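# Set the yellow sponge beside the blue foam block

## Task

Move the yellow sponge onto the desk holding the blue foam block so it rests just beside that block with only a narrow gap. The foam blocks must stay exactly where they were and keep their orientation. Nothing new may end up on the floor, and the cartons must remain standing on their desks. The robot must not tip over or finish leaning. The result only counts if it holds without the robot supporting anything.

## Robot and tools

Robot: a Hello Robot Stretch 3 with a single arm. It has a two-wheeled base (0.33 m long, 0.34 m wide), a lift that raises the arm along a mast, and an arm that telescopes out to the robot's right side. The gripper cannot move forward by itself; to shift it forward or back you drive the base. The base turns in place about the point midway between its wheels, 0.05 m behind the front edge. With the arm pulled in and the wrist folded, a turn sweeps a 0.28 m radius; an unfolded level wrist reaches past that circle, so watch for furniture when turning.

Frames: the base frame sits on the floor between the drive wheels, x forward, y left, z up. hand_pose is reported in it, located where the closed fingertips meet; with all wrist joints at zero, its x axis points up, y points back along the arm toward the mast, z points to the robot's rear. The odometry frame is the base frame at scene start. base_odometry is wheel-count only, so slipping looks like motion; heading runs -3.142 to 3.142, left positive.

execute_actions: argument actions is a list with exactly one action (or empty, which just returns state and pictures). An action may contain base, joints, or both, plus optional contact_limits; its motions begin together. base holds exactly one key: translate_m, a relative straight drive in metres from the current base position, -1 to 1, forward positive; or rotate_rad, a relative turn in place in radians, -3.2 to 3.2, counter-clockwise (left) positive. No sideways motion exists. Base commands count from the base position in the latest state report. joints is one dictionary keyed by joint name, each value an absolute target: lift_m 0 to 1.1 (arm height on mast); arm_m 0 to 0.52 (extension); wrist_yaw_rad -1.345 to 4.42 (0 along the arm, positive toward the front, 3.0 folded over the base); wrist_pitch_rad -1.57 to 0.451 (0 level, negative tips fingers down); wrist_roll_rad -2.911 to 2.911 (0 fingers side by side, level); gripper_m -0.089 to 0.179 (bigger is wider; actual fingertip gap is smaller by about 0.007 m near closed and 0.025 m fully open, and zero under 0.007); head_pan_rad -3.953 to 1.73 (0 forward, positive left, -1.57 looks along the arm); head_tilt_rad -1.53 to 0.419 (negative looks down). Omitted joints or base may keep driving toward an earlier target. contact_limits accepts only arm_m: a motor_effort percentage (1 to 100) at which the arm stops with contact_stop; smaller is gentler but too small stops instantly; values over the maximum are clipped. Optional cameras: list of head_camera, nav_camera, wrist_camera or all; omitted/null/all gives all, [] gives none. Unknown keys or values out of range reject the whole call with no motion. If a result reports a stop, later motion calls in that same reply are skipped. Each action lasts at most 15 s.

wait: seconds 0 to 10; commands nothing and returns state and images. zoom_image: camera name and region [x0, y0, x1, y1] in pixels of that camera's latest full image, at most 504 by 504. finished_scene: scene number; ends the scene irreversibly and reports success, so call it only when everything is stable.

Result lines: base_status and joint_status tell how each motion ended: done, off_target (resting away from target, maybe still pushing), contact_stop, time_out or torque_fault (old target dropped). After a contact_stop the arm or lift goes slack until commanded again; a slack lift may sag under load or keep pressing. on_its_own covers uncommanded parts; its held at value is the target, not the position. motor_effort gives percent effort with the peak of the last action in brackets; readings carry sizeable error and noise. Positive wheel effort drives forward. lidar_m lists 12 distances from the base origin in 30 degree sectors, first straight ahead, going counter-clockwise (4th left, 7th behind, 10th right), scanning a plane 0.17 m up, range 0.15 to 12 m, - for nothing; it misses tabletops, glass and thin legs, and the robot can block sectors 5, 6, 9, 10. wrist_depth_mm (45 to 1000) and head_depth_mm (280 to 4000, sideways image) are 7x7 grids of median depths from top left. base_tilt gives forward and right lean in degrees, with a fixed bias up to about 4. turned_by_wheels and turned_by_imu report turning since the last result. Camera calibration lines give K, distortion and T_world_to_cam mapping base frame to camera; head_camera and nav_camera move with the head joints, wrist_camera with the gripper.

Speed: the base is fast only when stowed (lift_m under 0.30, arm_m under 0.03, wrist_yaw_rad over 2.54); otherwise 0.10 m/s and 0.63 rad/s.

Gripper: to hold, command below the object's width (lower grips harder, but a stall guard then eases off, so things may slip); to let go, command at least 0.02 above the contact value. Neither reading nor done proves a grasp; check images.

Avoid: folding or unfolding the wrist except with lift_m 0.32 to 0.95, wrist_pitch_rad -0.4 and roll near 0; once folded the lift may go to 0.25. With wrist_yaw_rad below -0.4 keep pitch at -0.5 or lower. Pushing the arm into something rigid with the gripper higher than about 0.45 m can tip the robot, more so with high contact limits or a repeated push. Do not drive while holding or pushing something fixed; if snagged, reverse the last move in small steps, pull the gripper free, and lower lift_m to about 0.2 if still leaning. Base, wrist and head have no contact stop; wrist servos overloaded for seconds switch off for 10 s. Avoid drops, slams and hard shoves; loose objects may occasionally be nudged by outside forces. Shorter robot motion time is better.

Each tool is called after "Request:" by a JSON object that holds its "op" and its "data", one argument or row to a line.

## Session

Request:
{"op": "execute_actions", "data": {
  "actions": []
}}

Scene clock: 0.00 s.
base_odometry: x=+0.000 y=+0.000 heading=+0.000 (m, m, rad; odometry frame)
turned_by_wheels: +0.000 (rad since the last result)
turned_by_imu: +0.000 (rad since the last result)
base_tilt: forward=-1.3 right=-0.9 (deg)
lidar_m: 2.04 1.66 1.88 1.39 1.63 2.42 2.30 2.03 2.06 1.65 1.76 1.74
head_depth_mm: 1951 1971 1988 2015 1377 2047 2040 / 1942 1955 1995 2010 1381 2042 2045 / 1949 1968 1981 1997 1384 2027 2021 / 1951 1967 1965 1970 1381 2036 2043 / 1947 1966 1975 1964 1392 2042 2035 / 1943 1953 1978 2007 1548 2034 2045 / 1945 1962 1972 2004 1745 2033 1918
base_status: not commanded
joint_positions: lift_m=+0.564 arm_m=+0.000 wrist_yaw_rad=+2.900 wrist_pitch_rad=-0.468 wrist_roll_rad=-0.005 gripper_m=+0.037 head_pan_rad=-0.016 head_tilt_rad=-0.008
joint_status: not commanded
motor_effort: left_wheel=-1 right_wheel=+0 lift_m=+33 arm_m=+0 wrist_yaw_rad=+1 wrist_pitch_rad=+5 wrist_roll_rad=+1 gripper_m=+1 head_pan_rad=+0 head_tilt_rad=+2 (%)
hand_pose: x=+0.0309 y=+0.0669 z=+0.5659 quat_wxyz=(+0.246, +0.701, +0.081, +0.665) (m; base frame)
wrist_depth_mm: - - - - - - - / - - - - - - - / - - - - - - - / - - - - - - - / 991 968 - 923 942 869 888 / 844 808 - 793 753 780 756 / 719 710 704 683 682 664 663
pictures: head_camera (sideways: a quarter turn clockwise sets it upright), nav_camera (sideways: a quarter turn counterclockwise sets it upright), wrist_camera
camera_calibration (this result's frames):
head_camera: T_world_to_cam=[[-0.0583308, 0.0131737, -0.99821, 1.32301], [-0.0201423, 0.999694, 0.0143703, -0.0129469], [0.998094, 0.0209445, -0.0580476, 0.0275122], [0, 0, 0, 1]] pos_world=[0.0494517, -0.00506217, 1.32242]
nav_camera: T_world_to_cam=[[0.0294028, 0.0224526, 0.999315, -1.26351], [0.0197185, -0.999566, 0.0218781, 0.0247981], [0.999373, 0.0190618, -0.0298328, -0.0102987], [0, 0, 0, 1]] pos_world=[0.046954, 0.0533528, 1.2618]
wrist_camera: T_world_to_cam=[[0.97167, -0.232607, -0.0418496, 0.0173077], [-0.17888, -0.608076, -0.773464, 0.509014], [0.154466, 0.759037, -0.632458, 0.466162], [0, 0, 0, 1]] pos_world=[0.00222875, -0.0402899, 0.689256]
Images, in order (width x height): head_camera 896x504, nav_camera 672x504, wrist_camera 644x364.

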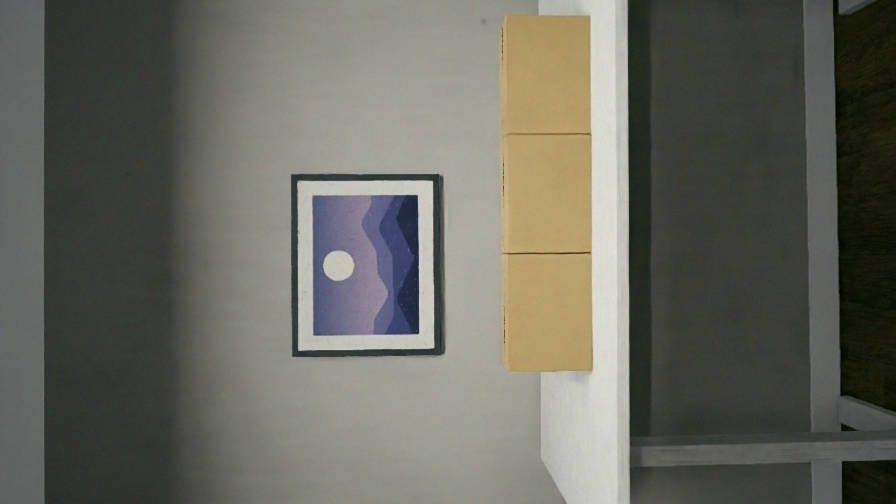

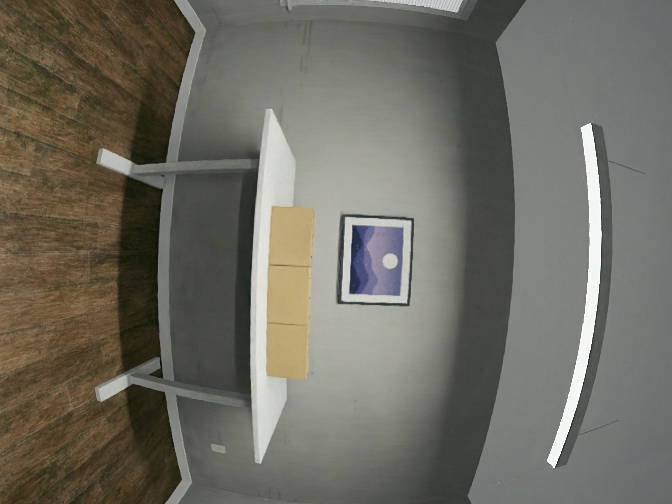

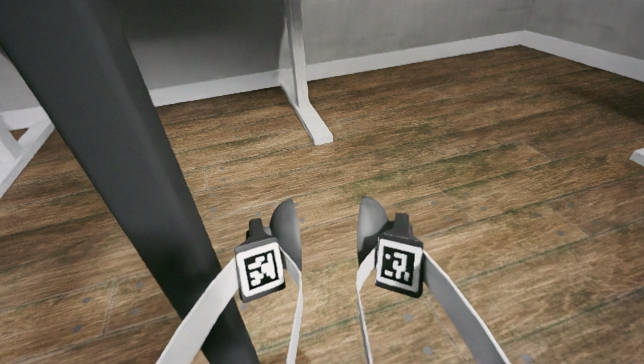

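Request:
{"op": "execute_actions", "data": {
  "actions": [
    {"joints":{"head_pan_rad":-1.5,"head_tilt_rad":-0.4,"lift_m":0.48,"wrist_pitch_rad":-0.4}}
  ],
  "cameras": ["head_camera","nav_camera"]
}}

Request:
{"op": "execute_actions", "data": {
  "actions": [
    {"joints":{"head_pan_rad":-3.0,"lift_m":0.40}}
  ],
  "cameras": ["head_camera","nav_camera"]
}}

Scene clock: 1.67 s.
base_odometry: x=+0.000 y=+0.000 heading=+0.000 (m, m, rad; odometry frame)
turned_by_wheels: +0.000 (rad since the last result)
turned_by_imu: +0.000 (rad since the last result)
base_tilt: forward=-1.4 right=-1.0 (deg)
lidar_m: 2.04 1.66 1.88 1.39 1.62 2.41 2.31 2.04 2.07 1.65 1.76 1.73
head_depth_mm: 1634 1756 1899 2075 2139 1664 1351 / 1620 1758 1897 2093 2147 1673 1358 / 1606 1721 1855 2033 1992 1673 1354 / 1623 1744 1870 2074 1998 1671 1362 / 1643 1754 1894 2073 2032 1684 1376 / 1647 1761 1891 2047 2018 1685 1369 / 1554 1782 1982 2176 2206 1686 1373
base_status: not commanded
joint_positions: lift_m=+0.480 arm_m=+0.000 wrist_yaw_rad=+2.900 wrist_pitch_rad=-0.421 wrist_roll_rad=-0.005 gripper_m=+0.037 head_pan_rad=-1.493 head_tilt_rad=-0.395
joint_status: all done
motor_effort: left_wheel=-1(1) right_wheel=+0(0) lift_m=+21(31) arm_m=+0(0) wrist_yaw_rad=+0(1) wrist_pitch_rad=+8(8) wrist_roll_rad=+0(0) gripper_m=+1(1) head_pan_rad=-5(49) head_tilt_rad=-1(20) (%)
hand_pose: x=+0.0324 y=+0.0730 z=+0.4924 quat_wxyz=(+0.230, +0.702, +0.064, +0.670) (m; base frame)
wrist_depth_mm: - - - - - - - / - - - - - - - / - - - - - - - / - - - - - - 970 / 958 902 916 868 860 835 813 / 774 745 - 705 685 718 677 / 655 651 634 629 607 610 593
pictures: head_camera (sideways: a quarter turn clockwise sets it upright), nav_camera (sideways: a quarter turn counterclockwise sets it upright)
camera_calibration (this result's frames):
head_camera: T_world_to_cam=[[-0.0213796, 0.430534, -0.902321, 1.19746], [0.994027, 0.105768, 0.0269137, -0.0354529], [0.107024, -0.896356, -0.430223, 0.517355], [0, 0, 0, 1]] pos_world=[0.00547314, -0.0480644, 1.30403]
nav_camera: T_world_to_cam=[[0.0543376, -0.400981, 0.914473, -1.15272], [-0.992871, -0.119002, 0.00681541, 0.0505921], [0.106092, -0.908324, -0.404589, 0.48293], [0, 0, 0, 1]] pos_world=[0.0616327, -0.0175416, 1.24918]
Images, in order (width x height): head_camera 896x504, nav_camera 672x504.

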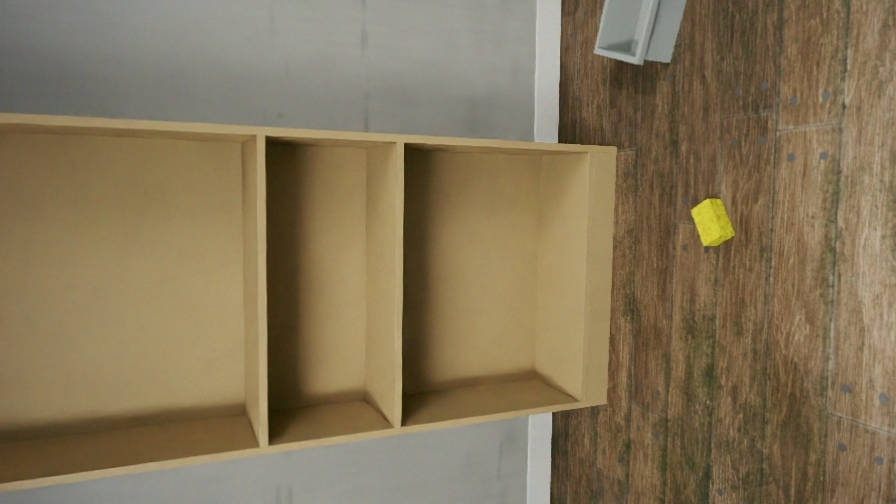

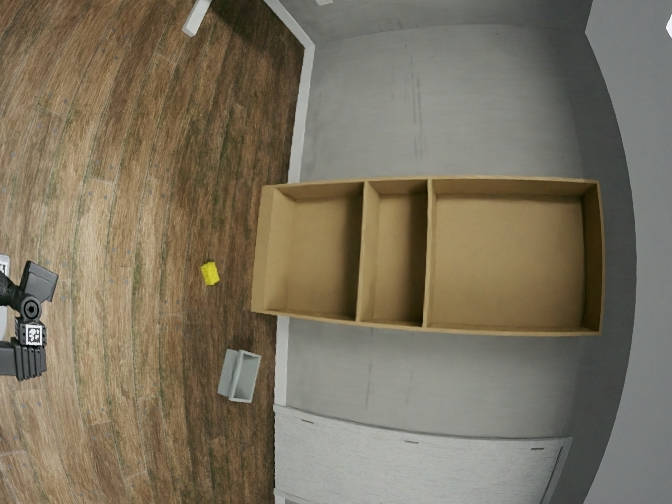

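Scene clock: 3.23 s.
base_odometry: x=+0.000 y=+0.000 heading=+0.000 (m, m, rad; odometry frame)
turned_by_wheels: +0.000 (rad since the last result)
turned_by_imu: +0.000 (rad since the last result)
base_tilt: forward=-1.5 right=-1.0 (deg)
lidar_m: 2.04 1.66 1.88 1.39 1.63 2.42 2.30 2.04 2.07 1.65 1.77 1.73
head_depth_mm: 2215 2410 2514 2730 2161 1664 1348 / 2272 2443 2042 2796 2151 1666 1353 / 2302 2494 2041 2833 2171 1677 1359 / 2343 2518 2074 2772 2176 1678 1367 / 2361 2593 2455 2920 2184 1684 1367 / 2403 2584 2719 2923 2206 1697 1368 / 2426 2644 2861 3027 2197 1691 1381
base_status: not commanded
joint_positions: lift_m=+0.400 arm_m=+0.000 wrist_yaw_rad=+2.900 wrist_pitch_rad=-0.420 wrist_roll_rad=-0.005 gripper_m=+0.037 head_pan_rad=-2.993 head_tilt_rad=-0.395
joint_status: all done
motor_effort: left_wheel=-1(1) right_wheel=+0(0) lift_m=+22(21) arm_m=+0(0) wrist_yaw_rad=-1(0) wrist_pitch_rad=+8(8) wrist_roll_rad=+0(0) gripper_m=+1(1) head_pan_rad=-5(49) head_tilt_rad=-2(2) (%)
hand_pose: x=+0.0324 y=+0.0731 z=+0.4126 quat_wxyz=(+0.230, +0.702, +0.064, +0.671) (m; base frame)
wrist_depth_mm: - - - - - - - / - - - - - - - / - - - - - - - / - - 957 907 906 878 843 / 824 759 809 737 748 739 692 / 678 666 - 618 596 608 597 / 573 576 561 557 534 525 515
pictures: head_camera (sideways: a quarter turn clockwise sets it upright), nav_camera (sideways: a quarter turn counterclockwise sets it upright)
camera_calibration (this result's frames):
head_camera: T_world_to_cam=[[0.428114, 0.0518075, -0.902239, 1.19461], [0.175815, -0.984055, 0.026919, -0.0304688], [-0.886458, -0.170151, -0.430396, 0.52364], [0, 0, 0, 1]] pos_world=[-0.0418887, -0.00277481, 1.30402]
nav_camera: T_world_to_cam=[[-0.396306, -0.0825928, 0.914396, -1.14987], [-0.188941, 0.981965, 0.0068075, 0.0456985], [-0.898467, -0.170069, -0.404764, 0.489286], [0, 0, 0, 1]] pos_world=[-0.0074593, -0.0566329, 1.24917]
Images, in order (width x height): head_camera 896x504, nav_camera 672x504.

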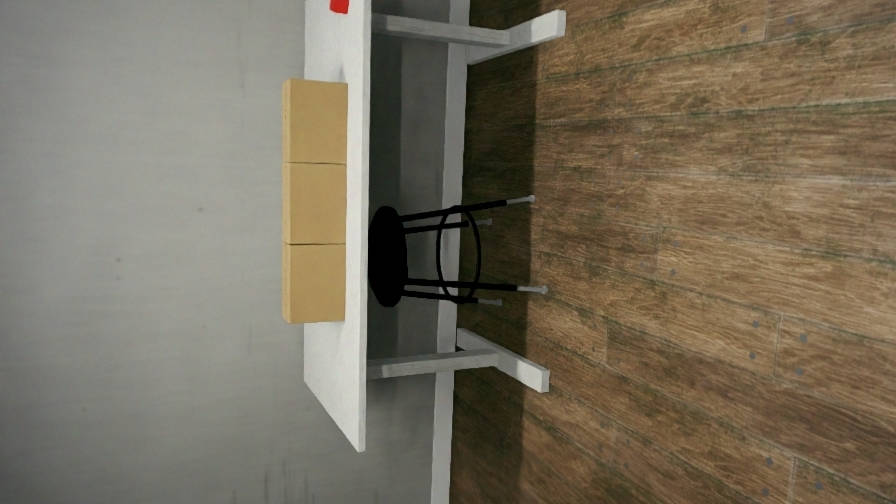

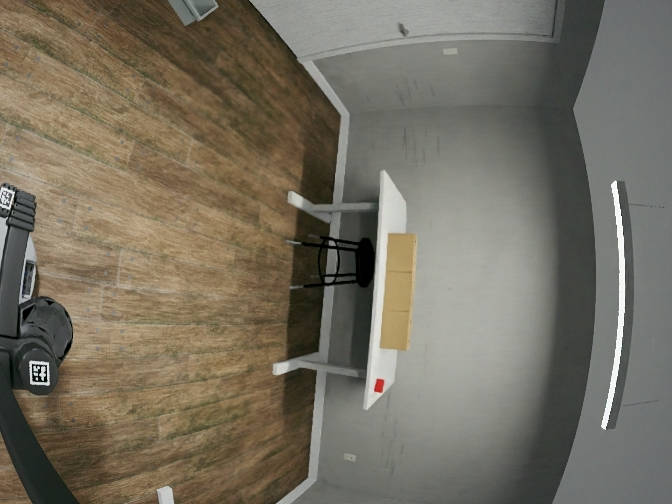

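Request:
{"op": "execute_actions", "data": {
  "actions": [
    {"base":{"rotate_rad":-1.03},"joints":{"head_pan_rad":-1.4,"head_tilt_rad":-1.0,"lift_m":0.29}}
  ],
  "cameras": []
}}

Request:
{"op": "execute_actions", "data": {
  "actions": [
    {"base":{"translate_m":1.0}}
  ],
  "cameras": ["head_camera"]
}}

Scene clock: 5.90 s.
base_odometry: x=+0.000 y=+0.000 heading=-1.030 (m, m, rad; odometry frame)
turned_by_wheels: -1.030 (rad since the last result)
turned_by_imu: -1.017 (rad since the last result)
base_tilt: forward=-1.3 right=-0.9 (deg)
lidar_m: 1.76 1.73 2.04 1.66 1.87 1.38 1.62 2.45 2.29 2.35 2.05 1.64
head_depth_mm: 2262 1923 1671 1478 1316 1197 1108 / 2297 1930 1679 1481 1323 1208 - / 2306 1943 1685 1484 1331 1230 - / 2317 1952 1705 1489 1329 1207 1109 / 2352 1968 1704 1500 1341 1212 1100 / 2222 1996 1703 1500 1344 1214 1108 / 2087 2003 1718 1514 1349 1214 1109
base_status: done
joint_positions: lift_m=+0.290 arm_m=+0.000 wrist_yaw_rad=+2.900 wrist_pitch_rad=-0.420 wrist_roll_rad=-0.005 gripper_m=+0.037 head_pan_rad=-1.407 head_tilt_rad=-0.988
joint_status: all done
motor_effort: left_wheel=+1(10) right_wheel=-1(6) lift_m=+21(20) arm_m=+0(1) wrist_yaw_rad=+0(0) wrist_pitch_rad=+7(8) wrist_roll_rad=+0(0) gripper_m=+1(1) head_pan_rad=+3(47) head_tilt_rad=-4(26) (%)
hand_pose: x=+0.0325 y=+0.0731 z=+0.3027 quat_wxyz=(+0.230, +0.702, +0.064, +0.671) (m; base frame)
wrist_depth_mm: - - - - - - - / - - - - - - - / - - - 975 938 892 861 / 801 - 758 747 719 692 681 / 637 596 629 591 590 571 557 / 538 523 - 506 478 486 471 / 465 - - - 427 413 417
pictures: none
No camera images: the call's "cameras" was empty. Leave "cameras" out to get every camera's image.

Scene clock: 11.00 s.
base_odometry: x=+0.515 y=-0.857 heading=-1.030 (m, m, rad; odometry frame)
turned_by_wheels: +0.000 (rad since the last result)
turned_by_imu: +0.004 (rad since the last result)
base_tilt: forward=-1.3 right=-0.9 (deg)
lidar_m: 1.12 1.50 1.10 1.62 2.16 2.23 2.62 3.02 2.70 1.59 0.98 0.79
head_depth_mm: 2258 1925 1665 1466 1317 1195 1100 / 2102 1932 1632 1478 1326 1213 - / 1802 1956 1621 1483 1328 1233 - / 1601 1831 1692 1487 1312 1204 1107 / 1425 1632 1512 1484 1346 1211 1106 / 955 1170 1498 1438 1343 1213 1107 / 1004 952 1410 1401 1337 1222 1109
base_status: done
joint_positions: lift_m=+0.290 arm_m=+0.000 wrist_yaw_rad=+2.900 wrist_pitch_rad=-0.420 wrist_roll_rad=-0.005 gripper_m=+0.037 head_pan_rad=-1.406 head_tilt_rad=-0.988
joint_status: not commanded
motor_effort: left_wheel=+0(13) right_wheel=-1(3) lift_m=+21(22) arm_m=+0(0) wrist_yaw_rad=+0(1) wrist_pitch_rad=+7(7) wrist_roll_rad=+0(0) gripper_m=+1(0) head_pan_rad=+4(4) head_tilt_rad=-5(4) (%)
hand_pose: x=+0.0325 y=+0.0731 z=+0.3027 quat_wxyz=(+0.230, +0.702, +0.064, +0.671) (m; base frame)
wrist_depth_mm: - - - - - - - / - - - - - - - / - - - 944 899 908 897 / 802 - 770 732 733 719 676 / 638 608 620 607 579 564 552 / 529 517 - 509 474 483 474 / 466 - - - 429 416 413
pictures: head_camera (sideways: a quarter turn clockwise sets it upright)
camera_calibration (this result's frames):
head_camera: T_world_to_cam=[[-0.128874, 0.852061, -0.50733, 0.683324], [0.984454, 0.171494, 0.0379491, -0.0497358], [0.119339, -0.494553, -0.860916, 1.07748], [0, 0, 0, 1]] pos_world=[0.00843979, -0.0408335, 1.27618]
Images, in order (width x height): head_camera 896x504.

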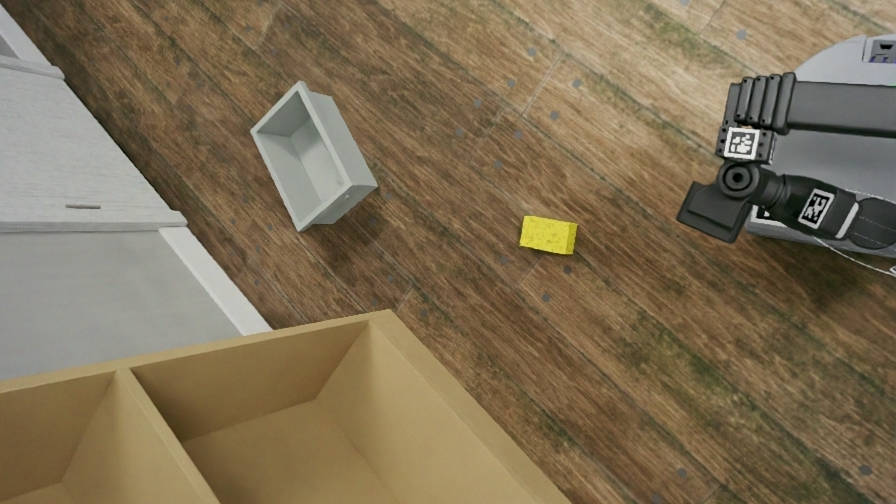

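Request:
{"op": "execute_actions", "data": {
  "actions": [
    {"base":{"translate_m":0.122},"joints":{"wrist_yaw_rad":0.0,"arm_m":0.15,"lift_m":0.2,"gripper_m":0.13}}
  ],
  "cameras": ["wrist_camera"]
}}

Scene clock: 13.63 s.
base_odometry: x=+0.578 y=-0.962 heading=-1.030 (m, m, rad; odometry frame)
turned_by_wheels: +0.000 (rad since the last result)
turned_by_imu: +0.000 (rad since the last result)
base_tilt: forward=-1.4 right=-0.8 (deg)
lidar_m: 1.01 1.35 1.06 1.55 2.09 2.34 2.73 3.12 2.76 1.44 0.94 0.67
head_depth_mm: 2148 1915 1636 1470 1313 1191 1100 / 1903 1928 1616 1470 1325 1178 - / 1626 1867 1653 1476 1323 1199 - / 1440 1694 1652 1493 1333 1203 1099 / 920 1117 1462 1442 1341 1208 1102 / 991 926 1440 1390 1329 1213 1103 / 974 892 1272 1373 1297 1218 1112
base_status: done
joint_positions: lift_m=+0.200 arm_m=+0.150 wrist_yaw_rad=+0.002 wrist_pitch_rad=-0.419 wrist_roll_rad=-0.005 gripper_m=+0.130 head_pan_rad=-1.406 head_tilt_rad=-0.988
joint_status: all done
motor_effort: left_wheel=+0(12) right_wheel=+0(3) lift_m=+22(22) arm_m=+3(4) wrist_yaw_rad=-3(3) wrist_pitch_rad=+7(7) wrist_roll_rad=+1(0) gripper_m=+1(83) head_pan_rad=+3(4) head_tilt_rad=-4(4) (%)
hand_pose: x=-0.0210 y=-0.5188 z=+0.2129 quat_wxyz=(+0.694, +0.148, -0.690, -0.146) (m; base frame)
wrist_depth_mm: 558 516 - - - - - / 592 555 - 786 887 1000 978 / 583 575 771 702 731 712 674 / 455 536 584 575 567 552 532 / 441 493 468 469 454 457 442 / 416 421 398 388 381 364 372 / 359 349 344 301 329 326 324
pictures: wrist_camera
camera_calibration (this result's frames):
wrist_camera: T_world_to_cam=[[-0.999078, -0.0111718, -0.0414594, -0.00986791], [0.0266969, 0.59462, -0.803564, 0.505204], [0.0336298, -0.803929, -0.593773, -0.12618], [0, 0, 0, 1]] pos_world=[-0.0191028, -0.401955, 0.330632]
Images, in order (width x height): wrist_camera 644x364.

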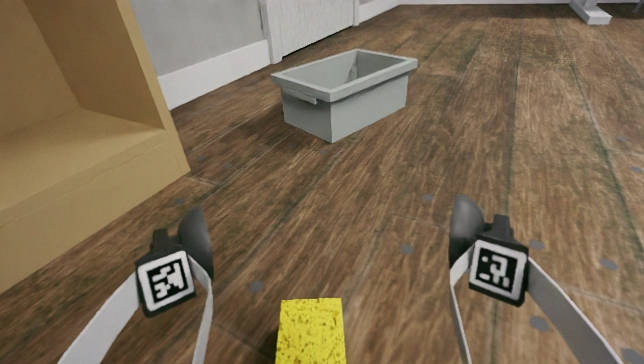

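Request:
{"op": "execute_actions", "data": {
  "actions": [
    {"base":{"translate_m":0.022},"joints":{"wrist_pitch_rad":-0.55,"arm_m":0.178,"lift_m":0.047}}
  ],
  "cameras": ["wrist_camera"]
}}

Scene clock: 16.77 s.
base_odometry: x=+0.589 y=-0.981 heading=-1.030 (m, m, rad; odometry frame)
turned_by_wheels: +0.000 (rad since the last result)
turned_by_imu: +0.000 (rad since the last result)
base_tilt: forward=-1.5 right=-0.9 (deg)
lidar_m: 0.99 1.33 1.04 1.06 2.07 2.36 2.75 2.77 2.77 0.93 0.94 0.65
head_depth_mm: 2156 1910 1606 1470 1316 1188 1100 / 1866 1927 1638 1476 1323 1196 - / 1613 1863 1684 1491 1315 1194 - / 1390 1638 1624 1482 1331 1204 1105 / 935 1122 1485 1433 1339 1206 1103 / 991 921 1404 1385 1329 1220 1110 / 954 887 1234 1366 1288 1219 1113
base_status: done
joint_positions: lift_m=+0.047 arm_m=+0.178 wrist_yaw_rad=+0.001 wrist_pitch_rad=-0.563 wrist_roll_rad=-0.005 gripper_m=+0.130 head_pan_rad=-1.406 head_tilt_rad=-0.988
joint_status: all done
motor_effort: left_wheel=+0(6) right_wheel=-1(5) lift_m=+22(23) arm_m=+3(5) wrist_yaw_rad=-1(3) wrist_pitch_rad=+5(6) wrist_roll_rad=+1(0) gripper_m=+1(1) head_pan_rad=+4(2) head_tilt_rad=-5(4) (%)
hand_pose: x=-0.0212 y=-0.5264 z=+0.0290 quat_wxyz=(+0.681, +0.197, -0.677, -0.196) (m; base frame)
wrist_depth_mm: 367 456 528 496 474 465 432 / 375 387 376 367 353 344 331 / 308 302 297 285 279 272 263 / 255 246 242 170 230 226 222 / 213 213 199 145 191 199 192 / 184 187 173 138 164 165 168 / 166 159 157 155 153 152 149
pictures: wrist_camera
camera_calibration (this result's frames):
wrist_camera: T_world_to_cam=[[-0.999095, -0.00434219, -0.0423163, -0.0141617], [0.0270153, 0.703644, -0.710039, 0.416689], [0.0328587, -0.71054, -0.702889, -0.189127], [0, 0, 0, 1]] pos_world=[-0.0191914, -0.427645, 0.162331]
Images, in order (width x height): wrist_camera 644x364.

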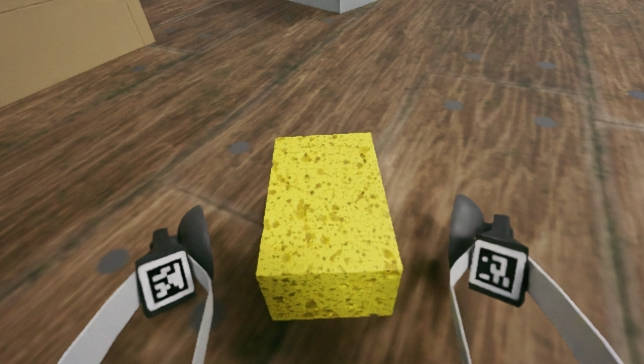

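Request:
{"op": "execute_actions", "data": {
  "actions": [
    {"joints":{"gripper_m":0.015,"arm_m":0.182,"lift_m":0.044,"head_pan_rad":1.1,"head_tilt_rad":-0.3}}
  ]
}}

Scene clock: 18.63 s.
base_odometry: x=+0.589 y=-0.981 heading=-1.030 (m, m, rad; odometry frame)
turned_by_wheels: +0.000 (rad since the last result)
turned_by_imu: +0.000 (rad since the last result)
base_tilt: forward=-1.4 right=-0.8 (deg)
lidar_m: 0.99 1.33 1.05 1.05 2.08 2.35 2.75 2.77 2.77 0.94 0.94 0.65
head_depth_mm: 1255 1329 1422 1529 1632 1740 1443 / 1267 1349 1442 1530 1652 1740 1446 / 1273 1353 1442 1540 1659 1766 1453 / 1286 1363 1453 1540 1683 1785 1454 / 1293 1369 1475 1049 1163 1649 1373 / 1304 1383 1471 1060 1705 1779 1466 / 1307 1388 1481 1066 1724 1805 1464
base_status: not commanded
joint_positions: lift_m=+0.044 arm_m=+0.182 wrist_yaw_rad=+0.001 wrist_pitch_rad=-0.563 wrist_roll_rad=-0.005 gripper_m=+0.016 head_pan_rad=+1.093 head_tilt_rad=-0.310
joint_status: all done
motor_effort: left_wheel=+1(0) right_wheel=+0(1) lift_m=+22(24) arm_m=+3(3) wrist_yaw_rad=-2(3) wrist_pitch_rad=+5(5) wrist_roll_rad=+0(0) gripper_m=-18(90) head_pan_rad=+4(48) head_tilt_rad=+3(27) (%)
hand_pose: x=-0.0213 y=-0.5304 z=+0.0259 quat_wxyz=(+0.681, +0.198, -0.677, -0.196) (m; base frame)
wrist_depth_mm: 367 446 504 487 458 448 428 / 364 384 371 355 340 333 323 / 306 299 288 283 274 267 260 / 247 242 237 165 224 222 217 / 208 206 201 141 144 189 187 / 181 179 166 130 137 166 164 / 160 158 153 151 150 148 146
pictures: head_camera (sideways: a quarter turn clockwise sets it upright), nav_camera (sideways: a quarter turn counterclockwise sets it upright), wrist_camera
camera_calibration (this result's frames):
head_camera: T_world_to_cam=[[-0.173199, -0.307672, -0.935596, 1.24181], [-0.901101, 0.43292, 0.0244463, -0.0206833], [0.397517, 0.8473, -0.352224, 0.41408], [0, 0, 0, 1]] pos_world=[0.0318381, 0.0401741, 1.30819]
nav_camera: T_world_to_cam=[[0.129177, 0.299139, 0.945425, -1.19358], [0.905767, -0.42365, 0.0102873, 0.0344894], [0.403607, 0.855006, -0.325677, 0.378421], [0, 0, 0, 1]] pos_world=[-0.0297899, 0.0481046, 1.25133]
wrist_camera: T_world_to_cam=[[-0.999095, -0.00431835, -0.0423175, -0.0142981], [0.0270202, 0.703918, -0.709767, 0.417403], [0.0328531, -0.710268, -0.703165, -0.193931], [0, 0, 0, 1]] pos_world=[-0.0191922, -0.431622, 0.159288]
Images, in order (width x height): head_camera 896x504, nav_camera 672x504, wrist_camera 644x364.

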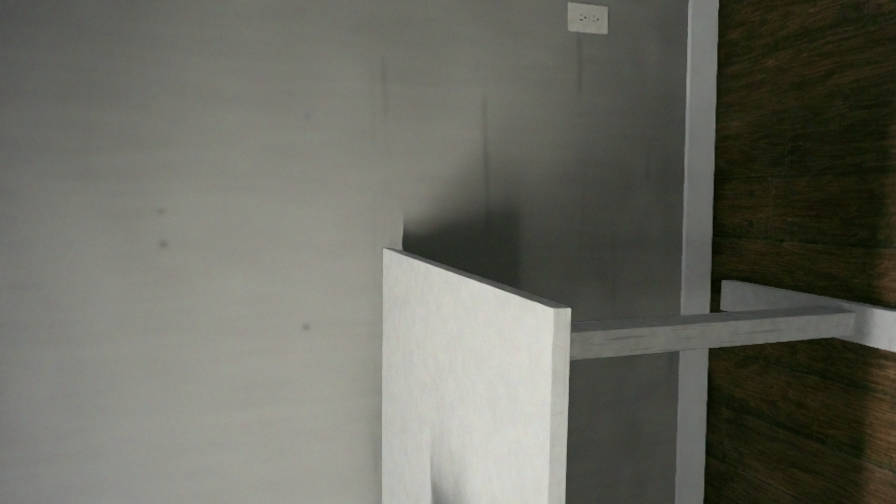

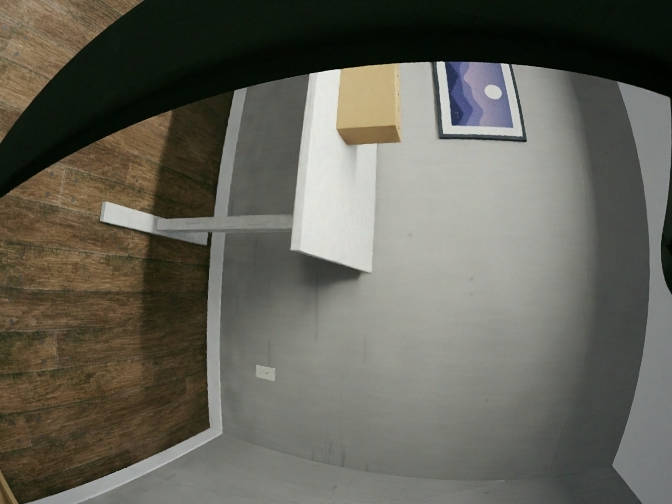

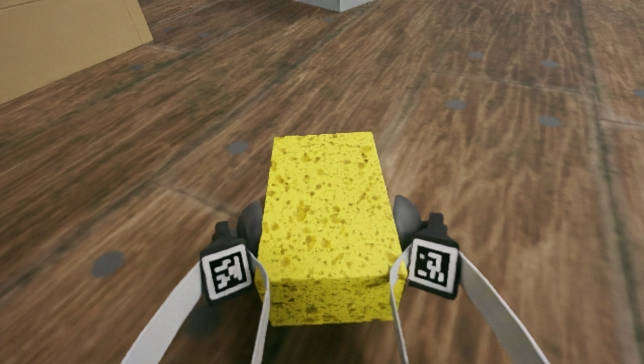

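Request:
{"op": "execute_actions", "data": {
  "actions": [
    {"base":{"rotate_rad":0.555},"joints":{"lift_m":0.2,"wrist_pitch_rad":-0.4,"arm_m":0.12,"wrist_yaw_rad":1.0,"head_pan_rad":-3.14,"head_tilt_rad":-0.5}}
  ],
  "cameras": ["wrist_camera","nav_camera"]
}}

Request:
{"op": "execute_actions", "data": {
  "actions": [
    {"base":{"translate_m":-0.1},"joints":{"lift_m":0.29,"arm_m":0.0,"wrist_yaw_rad":2.6}}
  ],
  "cameras": ["wrist_camera"]
}}

Request:
{"op": "execute_actions", "data": {
  "actions": [
    {"base":{"translate_m":-1.0}}
  ],
  "cameras": ["nav_camera"]
}}

Request:
{"op": "execute_actions", "data": {
  "actions": [
    {"base":{"translate_m":-1.0},"joints":{"head_pan_rad":-2.7,"head_tilt_rad":-0.6}}
  ],
  "cameras": ["head_camera","nav_camera"]
}}

Scene clock: 21.60 s.
base_odometry: x=+0.589 y=-0.981 heading=-0.475 (m, m, rad; odometry frame)
turned_by_wheels: +0.555 (rad since the last result)
turned_by_imu: +0.548 (rad since the last result)
base_tilt: forward=-1.4 right=-1.0 (deg)
lidar_m: 1.36 1.05 1.56 1.80 2.81 2.75 3.13 2.77 0.94 0.94 0.65 1.00
head_depth_mm: 3374 3601 3599 2509 1895 1520 1262 / 3436 3770 3726 2528 1901 1529 1269 / 3262 3560 3742 2543 1912 1526 1278 / 3129 3260 3496 2521 1922 1542 1278 / 2928 2675 3417 2575 1924 1533 1281 / 2857 2493 3231 2577 1930 1540 1288 / 2706 2811 3082 2619 1940 1551 1293
base_status: done
joint_positions: lift_m=+0.200 arm_m=+0.120 wrist_yaw_rad=+0.999 wrist_pitch_rad=-0.422 wrist_roll_rad=-0.005 gripper_m=+0.016 head_pan_rad=-3.133 head_tilt_rad=-0.494
joint_status: all done
motor_effort: left_wheel=-3(8) right_wheel=+2(5) lift_m=+45(46) arm_m=-4(4) wrist_yaw_rad=+1(4) wrist_pitch_rad=+8(9) wrist_roll_rad=+0(0) gripper_m=-17(18) head_pan_rad=-5(49) head_tilt_rad=-2(14) (%)
hand_pose: x=+0.1668 y=-0.3867 z=+0.2114 quat_wxyz=(+0.680, +0.461, -0.534, +0.202) (m; base frame)
wrist_depth_mm: - 901 768 415 532 491 431 / - - 855 458 580 528 465 / 856 793 781 419 501 486 466 / 627 602 588 166 404 381 367 / 497 487 474 141 144 379 331 / 408 411 370 131 137 377 349 / 353 350 340 329 329 327 321
pictures: nav_camera (sideways: a quarter turn counterclockwise sets it upright), wrist_camera
camera_calibration (this result's frames):
nav_camera: T_world_to_cam=[[-0.492444, -0.0272678, 0.869917, -1.09126], [-0.0505455, 0.998718, 0.00269223, 0.0502125], [-0.868875, -0.0426446, -0.493191, 0.604171], [0, 0, 0, 1]] pos_world=[-0.00989944, -0.0541398, 1.24714]
wrist_camera: T_world_to_cam=[[-0.533524, -0.844767, -0.0414813, -0.220801], [-0.48663, 0.346712, -0.801862, 0.409874], [0.691769, -0.407626, -0.596068, 0.0168388], [0, 0, 0, 1]] pos_world=[0.0700061, -0.32177, 0.32954]
Images, in order (width x height): nav_camera 672x504, wrist_camera 644x364.

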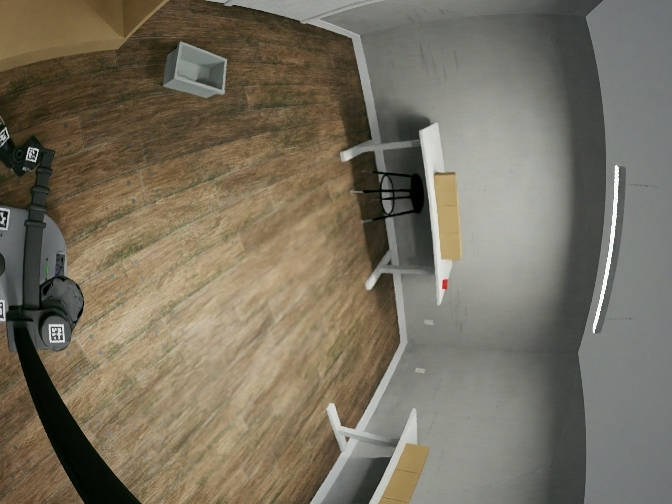

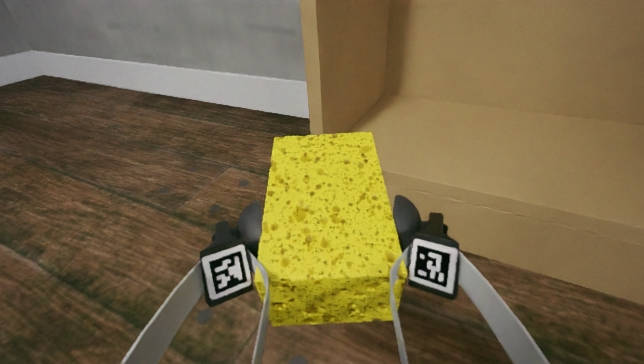

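Scene clock: 24.33 s.
base_odometry: x=+0.500 y=-0.935 heading=-0.475 (m, m, rad; odometry frame)
turned_by_wheels: +0.000 (rad since the last result)
turned_by_imu: -0.001 (rad since the last result)
base_tilt: forward=-1.3 right=-0.9 (deg)
lidar_m: 1.44 1.12 1.64 1.81 2.76 2.66 3.01 2.68 1.44 0.91 0.72 1.05
head_depth_mm: 3356 3581 3568 2514 1891 1510 1271 / 3339 3721 3743 2525 1891 1528 1275 / 3189 3457 3657 2536 1917 1531 1276 / 3040 3206 3359 2551 1909 1538 1276 / 2875 2576 3389 2575 1919 1542 1281 / 2747 2442 2925 2595 1931 1538 1286 / 2653 2763 3087 2600 1939 1548 1281
base_status: done
joint_positions: lift_m=+0.290 arm_m=+0.000 wrist_yaw_rad=+2.598 wrist_pitch_rad=-0.421 wrist_roll_rad=-0.005 gripper_m=+0.016 head_pan_rad=-3.133 head_tilt_rad=-0.495
joint_status: all done
motor_effort: left_wheel=-2(8) right_wheel=+2(5) lift_m=+44(47) arm_m=-4(5) wrist_yaw_rad=+2(3) wrist_pitch_rad=+8(8) wrist_roll_rad=+0(0) gripper_m=-17(17) head_pan_rad=-5(5) head_tilt_rad=-2(1) (%)
hand_pose: x=+0.0945 y=+0.0464 z=+0.3016 quat_wxyz=(+0.328, +0.704, -0.042, +0.628) (m; base frame)
wrist_depth_mm: - - - - - - - / - - - - - - - / - - - 949 900 901 894 / 815 780 751 166 701 708 679 / 644 621 610 141 144 571 555 / 539 518 475 130 138 484 471 / - 468 - 420 424 420 412
pictures: wrist_camera
camera_calibration (this result's frames):
wrist_camera: T_world_to_cam=[[0.859931, -0.508722, -0.0414702, -0.0370615], [-0.332095, -0.495961, -0.802331, 0.321463], [0.387596, 0.703722, -0.595436, 0.274158], [0, 0, 0, 1]] pos_world=[0.032364, -0.052352, 0.419627]
Images, in order (width x height): wrist_camera 644x364.

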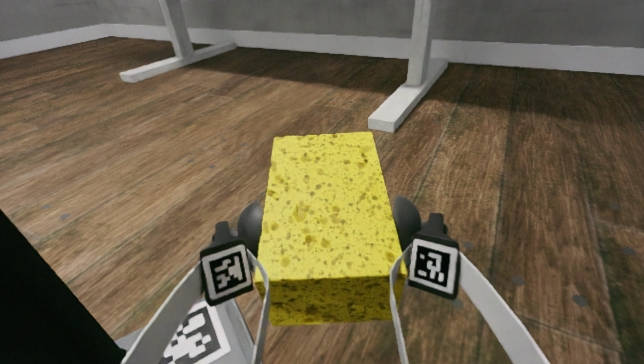

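Scene clock: 29.33 s.
base_odometry: x=-0.389 y=-0.478 heading=-0.475 (m, m, rad; odometry frame)
turned_by_wheels: +0.000 (rad since the last result)
turned_by_imu: -0.005 (rad since the last result)
base_tilt: forward=-1.4 right=-1.1 (deg)
lidar_m: 2.13 1.99 2.20 1.94 1.89 1.87 2.05 1.71 2.15 1.55 1.21 1.50
head_depth_mm: 2549 2810 3020 2505 1892 1523 1264 / 2419 2692 3014 2524 1896 1522 1268 / 2313 2495 2826 2530 1910 1520 1275 / 2207 2400 2157 2371 1910 1544 1272 / 2089 2237 1748 2573 1919 1539 1283 / 2012 2158 1654 2456 1937 1548 1282 / 1926 2060 1574 2368 1937 1550 1290
base_status: done
joint_positions: lift_m=+0.290 arm_m=+0.000 wrist_yaw_rad=+2.599 wrist_pitch_rad=-0.421 wrist_roll_rad=-0.005 gripper_m=+0.016 head_pan_rad=-3.133 head_tilt_rad=-0.495
joint_status: not commanded
motor_effort: left_wheel=-2(13) right_wheel=+1(4) lift_m=+45(45) arm_m=-4(4) wrist_yaw_rad=+2(1) wrist_pitch_rad=+8(8) wrist_roll_rad=+0(1) gripper_m=-17(17) head_pan_rad=-4(5) head_tilt_rad=-1(1) (%)
hand_pose: x=+0.0945 y=+0.0464 z=+0.3016 quat_wxyz=(+0.328, +0.704, -0.042, +0.628) (m; base frame)
wrist_depth_mm: - - - - - - - / - - - - - - - / - - - 946 917 907 880 / 823 772 749 166 714 681 686 / 642 621 612 141 143 567 559 / 554 514 474 130 137 479 467 / - - - 422 424 420 408
pictures: nav_camera (sideways: a quarter turn counterclockwise sets it upright)
camera_calibration (this result's frames):
nav_camera: T_world_to_cam=[[-0.49332, -0.0271046, 0.869425, -1.09062], [-0.0502022, 0.998736, 0.00265066, 0.0502645], [-0.868398, -0.0423394, -0.494057, 0.605294], [0, 0, 0, 1]] pos_world=[-0.00986364, -0.0541338, 1.24713]
Images, in order (width x height): nav_camera 672x504.

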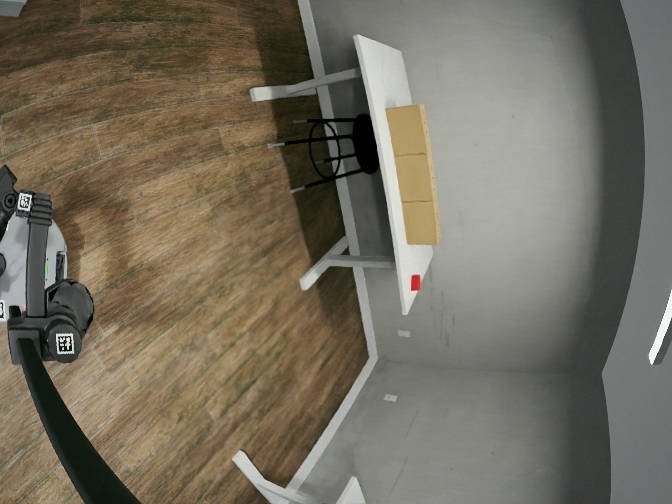

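Scene clock: 34.33 s.
base_odometry: x=-1.278 y=-0.020 heading=-0.475 (m, m, rad; odometry frame)
turned_by_wheels: +0.000 (rad since the last result)
turned_by_imu: -0.005 (rad since the last result)
base_tilt: forward=-1.4 right=-0.9 (deg)
lidar_m: 2.53 2.90 2.04 1.36 1.35 1.80 1.06 0.85 0.87 2.03 1.99 2.02
head_depth_mm: 1235 1382 1302 954 1607 1409 1197 / 1229 1378 1311 960 1578 1408 1201 / 1225 1366 905 903 1625 1424 1211 / 1220 1362 912 902 1626 1434 1215 / 1210 1346 915 903 1634 1432 1217 / 1206 1338 924 897 1352 1402 1222 / 1199 1331 1357 886 1028 1439 1220
base_status: done
joint_positions: lift_m=+0.290 arm_m=+0.000 wrist_yaw_rad=+2.599 wrist_pitch_rad=-0.421 wrist_roll_rad=-0.005 gripper_m=+0.016 head_pan_rad=-2.707 head_tilt_rad=-0.593
joint_status: all done
motor_effort: left_wheel=-2(13) right_wheel=+1(3) lift_m=+44(45) arm_m=-4(4) wrist_yaw_rad=+1(1) wrist_pitch_rad=+8(8) wrist_roll_rad=+0(0) gripper_m=-17(17) head_pan_rad=+3(37) head_tilt_rad=-2(10) (%)
hand_pose: x=+0.0945 y=+0.0464 z=+0.3016 quat_wxyz=(+0.328, +0.704, -0.042, +0.628) (m; base frame)
wrist_depth_mm: - - - - - - - / - - - - - - - / 996 - 985 974 929 876 868 / 779 798 753 166 700 693 677 / 639 624 605 141 143 578 553 / 546 517 472 130 138 480 473 / - - - 418 420 415 403
pictures: head_camera (sideways: a quarter turn clockwise sets it upright), nav_camera (sideways: a quarter turn counterclockwise sets it upright)
camera_calibration (this result's frames):
head_camera: T_world_to_cam=[[0.549721, 0.241631, -0.799638, 1.06008], [0.440716, -0.89708, 0.0318999, -0.0385617], [-0.709631, -0.369949, -0.599634, 0.742757], [0, 0, 0, 1]] pos_world=[-0.0386681, -0.0159579, 1.29429]
nav_camera: T_world_to_cam=[[-0.513177, -0.263434, 0.816855, -1.02195], [-0.458511, 0.888687, -0.00145266, 0.0580973], [-0.725546, -0.375283, -0.576841, 0.71213], [0, 0, 0, 1]] pos_world=[0.0188821, -0.0535961, 1.24565]
Images, in order (width x height): head_camera 896x504, nav_camera 672x504.

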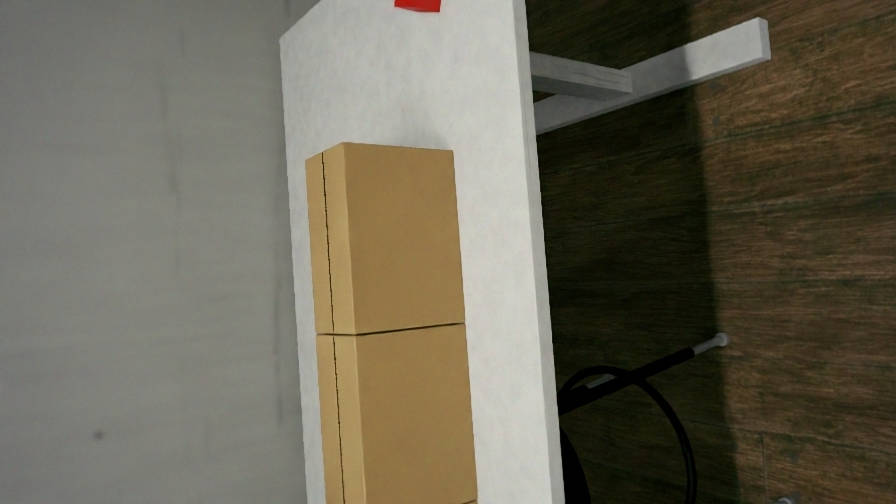

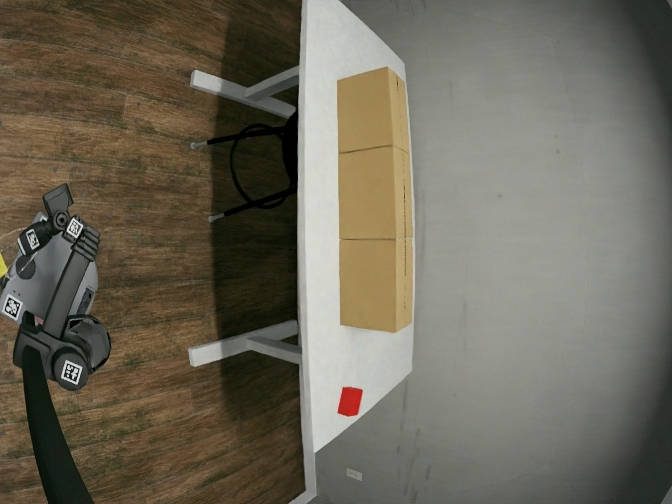

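Request:
{"op": "execute_actions", "data": {
  "actions": [
    {"base":{"translate_m":-0.42},"joints":{"lift_m":0.76,"wrist_yaw_rad":1.6,"head_pan_rad":-2.1,"head_tilt_rad":-0.65}}
  ],
  "cameras": ["head_camera","nav_camera"]
}}

Scene clock: 40.17 s.
base_odometry: x=-1.652 y=+0.172 heading=-0.475 (m, m, rad; odometry frame)
turned_by_wheels: +0.000 (rad since the last result)
turned_by_imu: -0.002 (rad since the last result)
base_tilt: forward=-1.5 right=-0.9 (deg)
lidar_m: 2.93 3.21 2.18 1.29 1.54 1.53 0.66 0.66 0.62 0.78 2.19 2.28
head_depth_mm: 911 1007 1085 614 555 605 542 / 956 1064 1132 615 600 607 - / 1009 1132 1183 619 654 623 - / 1072 1201 1193 644 691 636 - / 1138 1289 1205 672 721 660 - / 1210 1387 1214 717 737 1329 1206 / 1298 1494 838 798 761 1359 1200
base_status: done
joint_positions: lift_m=+0.760 arm_m=+0.000 wrist_yaw_rad=+1.602 wrist_pitch_rad=-0.421 wrist_roll_rad=-0.005 gripper_m=+0.016 head_pan_rad=-2.107 head_tilt_rad=-0.642
joint_status: all done
motor_effort: left_wheel=-2(12) right_wheel=+0(3) lift_m=+44(45) arm_m=-4(4) wrist_yaw_rad=-3(4) wrist_pitch_rad=+8(8) wrist_roll_rad=+0(0) gripper_m=-18(17) head_pan_rad=+3(44) head_tilt_rad=-3(8) (%)
hand_pose: x=+0.2025 y=-0.1385 z=+0.7716 quat_wxyz=(+0.589, +0.598, -0.373, +0.395) (m; base frame)
wrist_depth_mm: - - - - - - - / - - - - - - - / - - - - - - - / - - - 166 - - - / - - - 141 144 - - / - - 994 131 137 - - / 934 983 905 898 884 866 862
pictures: head_camera (sideways: a quarter turn clockwise sets it upright), nav_camera (sideways: a quarter turn counterclockwise sets it upright)
camera_calibration (this result's frames):
head_camera: T_world_to_cam=[[0.336937, 0.542803, -0.76931, 1.02184], [0.869414, -0.492985, 0.0329434, -0.0425332], [-0.361377, -0.679949, -0.638026, 0.790575], [0, 0, 0, 1]] pos_world=[-0.0216218, -0.0380766, 1.29192]
nav_camera: T_world_to_cam=[[-0.29491, -0.540916, 0.787679, -0.985243], [-0.880113, 0.474752, -0.00349512, 0.063328], [-0.372061, -0.694277, -0.616076, 0.761015], [0, 0, 0, 1]] pos_world=[0.0483223, -0.0346436, 1.24512]
Images, in order (width x height): head_camera 896x504, nav_camera 672x504.

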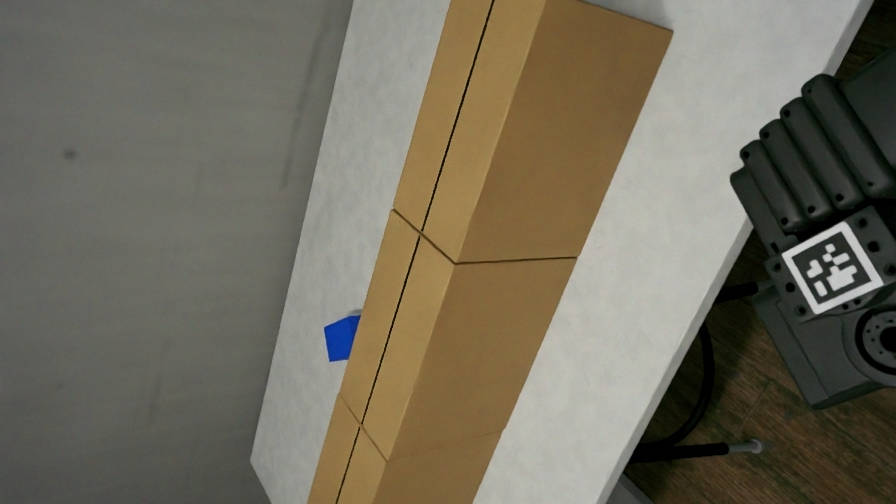

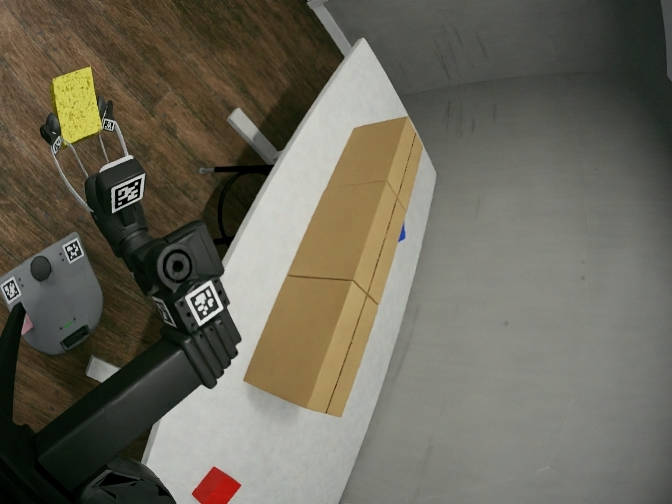

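Request:
{"op": "execute_actions", "data": {
  "actions": [
    {"base":{"rotate_rad":-1.2},"joints":{"lift_m":0.97,"wrist_yaw_rad":1.4,"head_pan_rad":-1.0,"head_tilt_rad":-0.6}}
  ]
}}

Scene clock: 43.77 s.
base_odometry: x=-1.652 y=+0.172 heading=-1.675 (m, m, rad; odometry frame)
turned_by_wheels: -1.200 (rad since the last result)
turned_by_imu: -1.187 (rad since the last result)
base_tilt: forward=-1.4 right=-0.9 (deg)
lidar_m: 2.19 2.21 2.40 3.21 2.22 1.29 1.53 1.53 1.18 0.66 0.91 0.62
head_depth_mm: 879 969 1080 939 705 627 - / 917 1014 1113 945 547 - - / 956 1064 1164 651 580 - 1132 / 1001 1118 1219 655 619 598 1153 / 1047 1180 1264 658 620 339 1185 / 1105 1248 1304 669 379 351 1211 / 1159 1311 1317 701 745 685 1218
base_status: done
joint_positions: lift_m=+0.970 arm_m=+0.000 wrist_yaw_rad=+1.401 wrist_pitch_rad=-0.421 wrist_roll_rad=-0.005 gripper_m=+0.016 head_pan_rad=-1.007 head_tilt_rad=-0.606
joint_status: all done
motor_effort: left_wheel=+1(7) right_wheel=-2(4) lift_m=+44(47) arm_m=-4(4) wrist_yaw_rad=-2(4) wrist_pitch_rad=+8(8) wrist_roll_rad=+0(1) gripper_m=-17(17) head_pan_rad=+3(48) head_tilt_rad=+2(7) (%)
hand_pose: x=+0.1994 y=-0.1832 z=+0.9816 quat_wxyz=(+0.625, +0.558, -0.431, +0.334) (m; base frame)
wrist_depth_mm: - - - - - 990 792 / - - - 797 - - 813 / - - - 654 463 427 747 / - - - 166 433 342 318 / - - - 141 143 332 270 / - - - 130 138 335 255 / - - - - 378 361 270
pictures: head_camera (sideways: a quarter turn clockwise sets it upright), nav_camera (sideways: a quarter turn counterclockwise sets it upright), wrist_camera
camera_calibration (this result's frames):
head_camera: T_world_to_cam=[[-0.31589, 0.522494, -0.791968, 1.05536], [0.832976, 0.552373, 0.0321775, -0.0413153], [0.454275, -0.649526, -0.609714, 0.74877], [0, 0, 0, 1]] pos_world=[0.0276441, -0.0422518, 1.29368]
nav_camera: T_world_to_cam=[[0.332916, -0.483629, 0.809487, -1.0175], [-0.822153, -0.569263, -0.00198192, 0.0610046], [0.461769, -0.664863, -0.587134, 0.718278], [0, 0, 0, 1]] pos_world=[0.0572191, 0.0201897, 1.2455]
wrist_camera: T_world_to_cam=[[-0.159597, -0.986311, -0.0414757, -0.100071], [-0.582962, 0.12807, -0.802343, 0.952401], [0.796671, -0.103873, -0.595421, 0.570404], [0, 0, 0, 1]] pos_world=[0.084818, -0.161425, 1.09963]
Images, in order (width x height): head_camera 896x504, nav_camera 672x504, wrist_camera 644x364.

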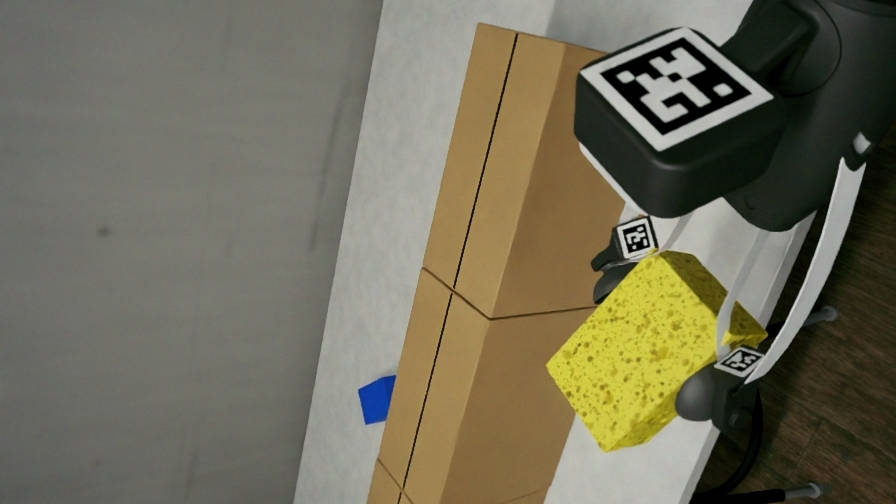

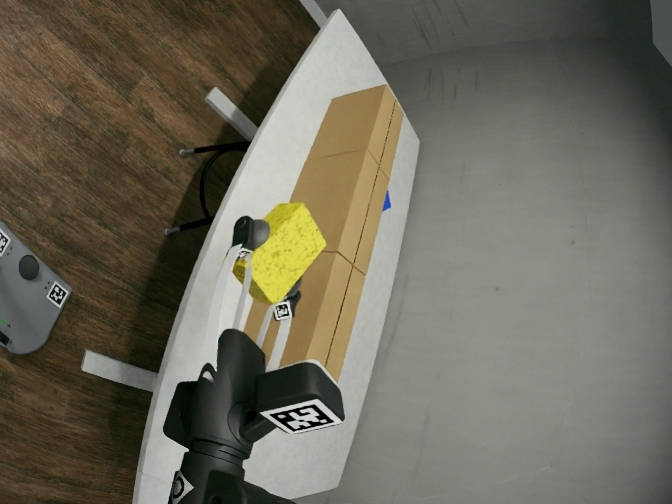

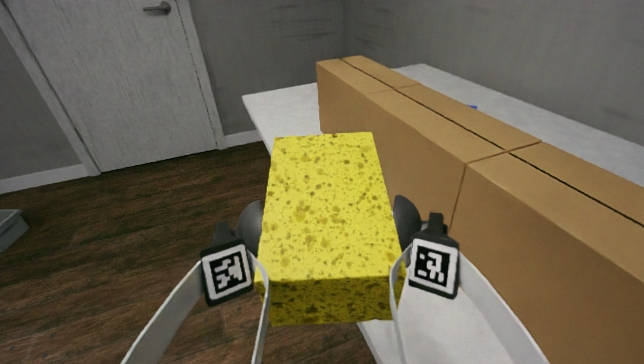

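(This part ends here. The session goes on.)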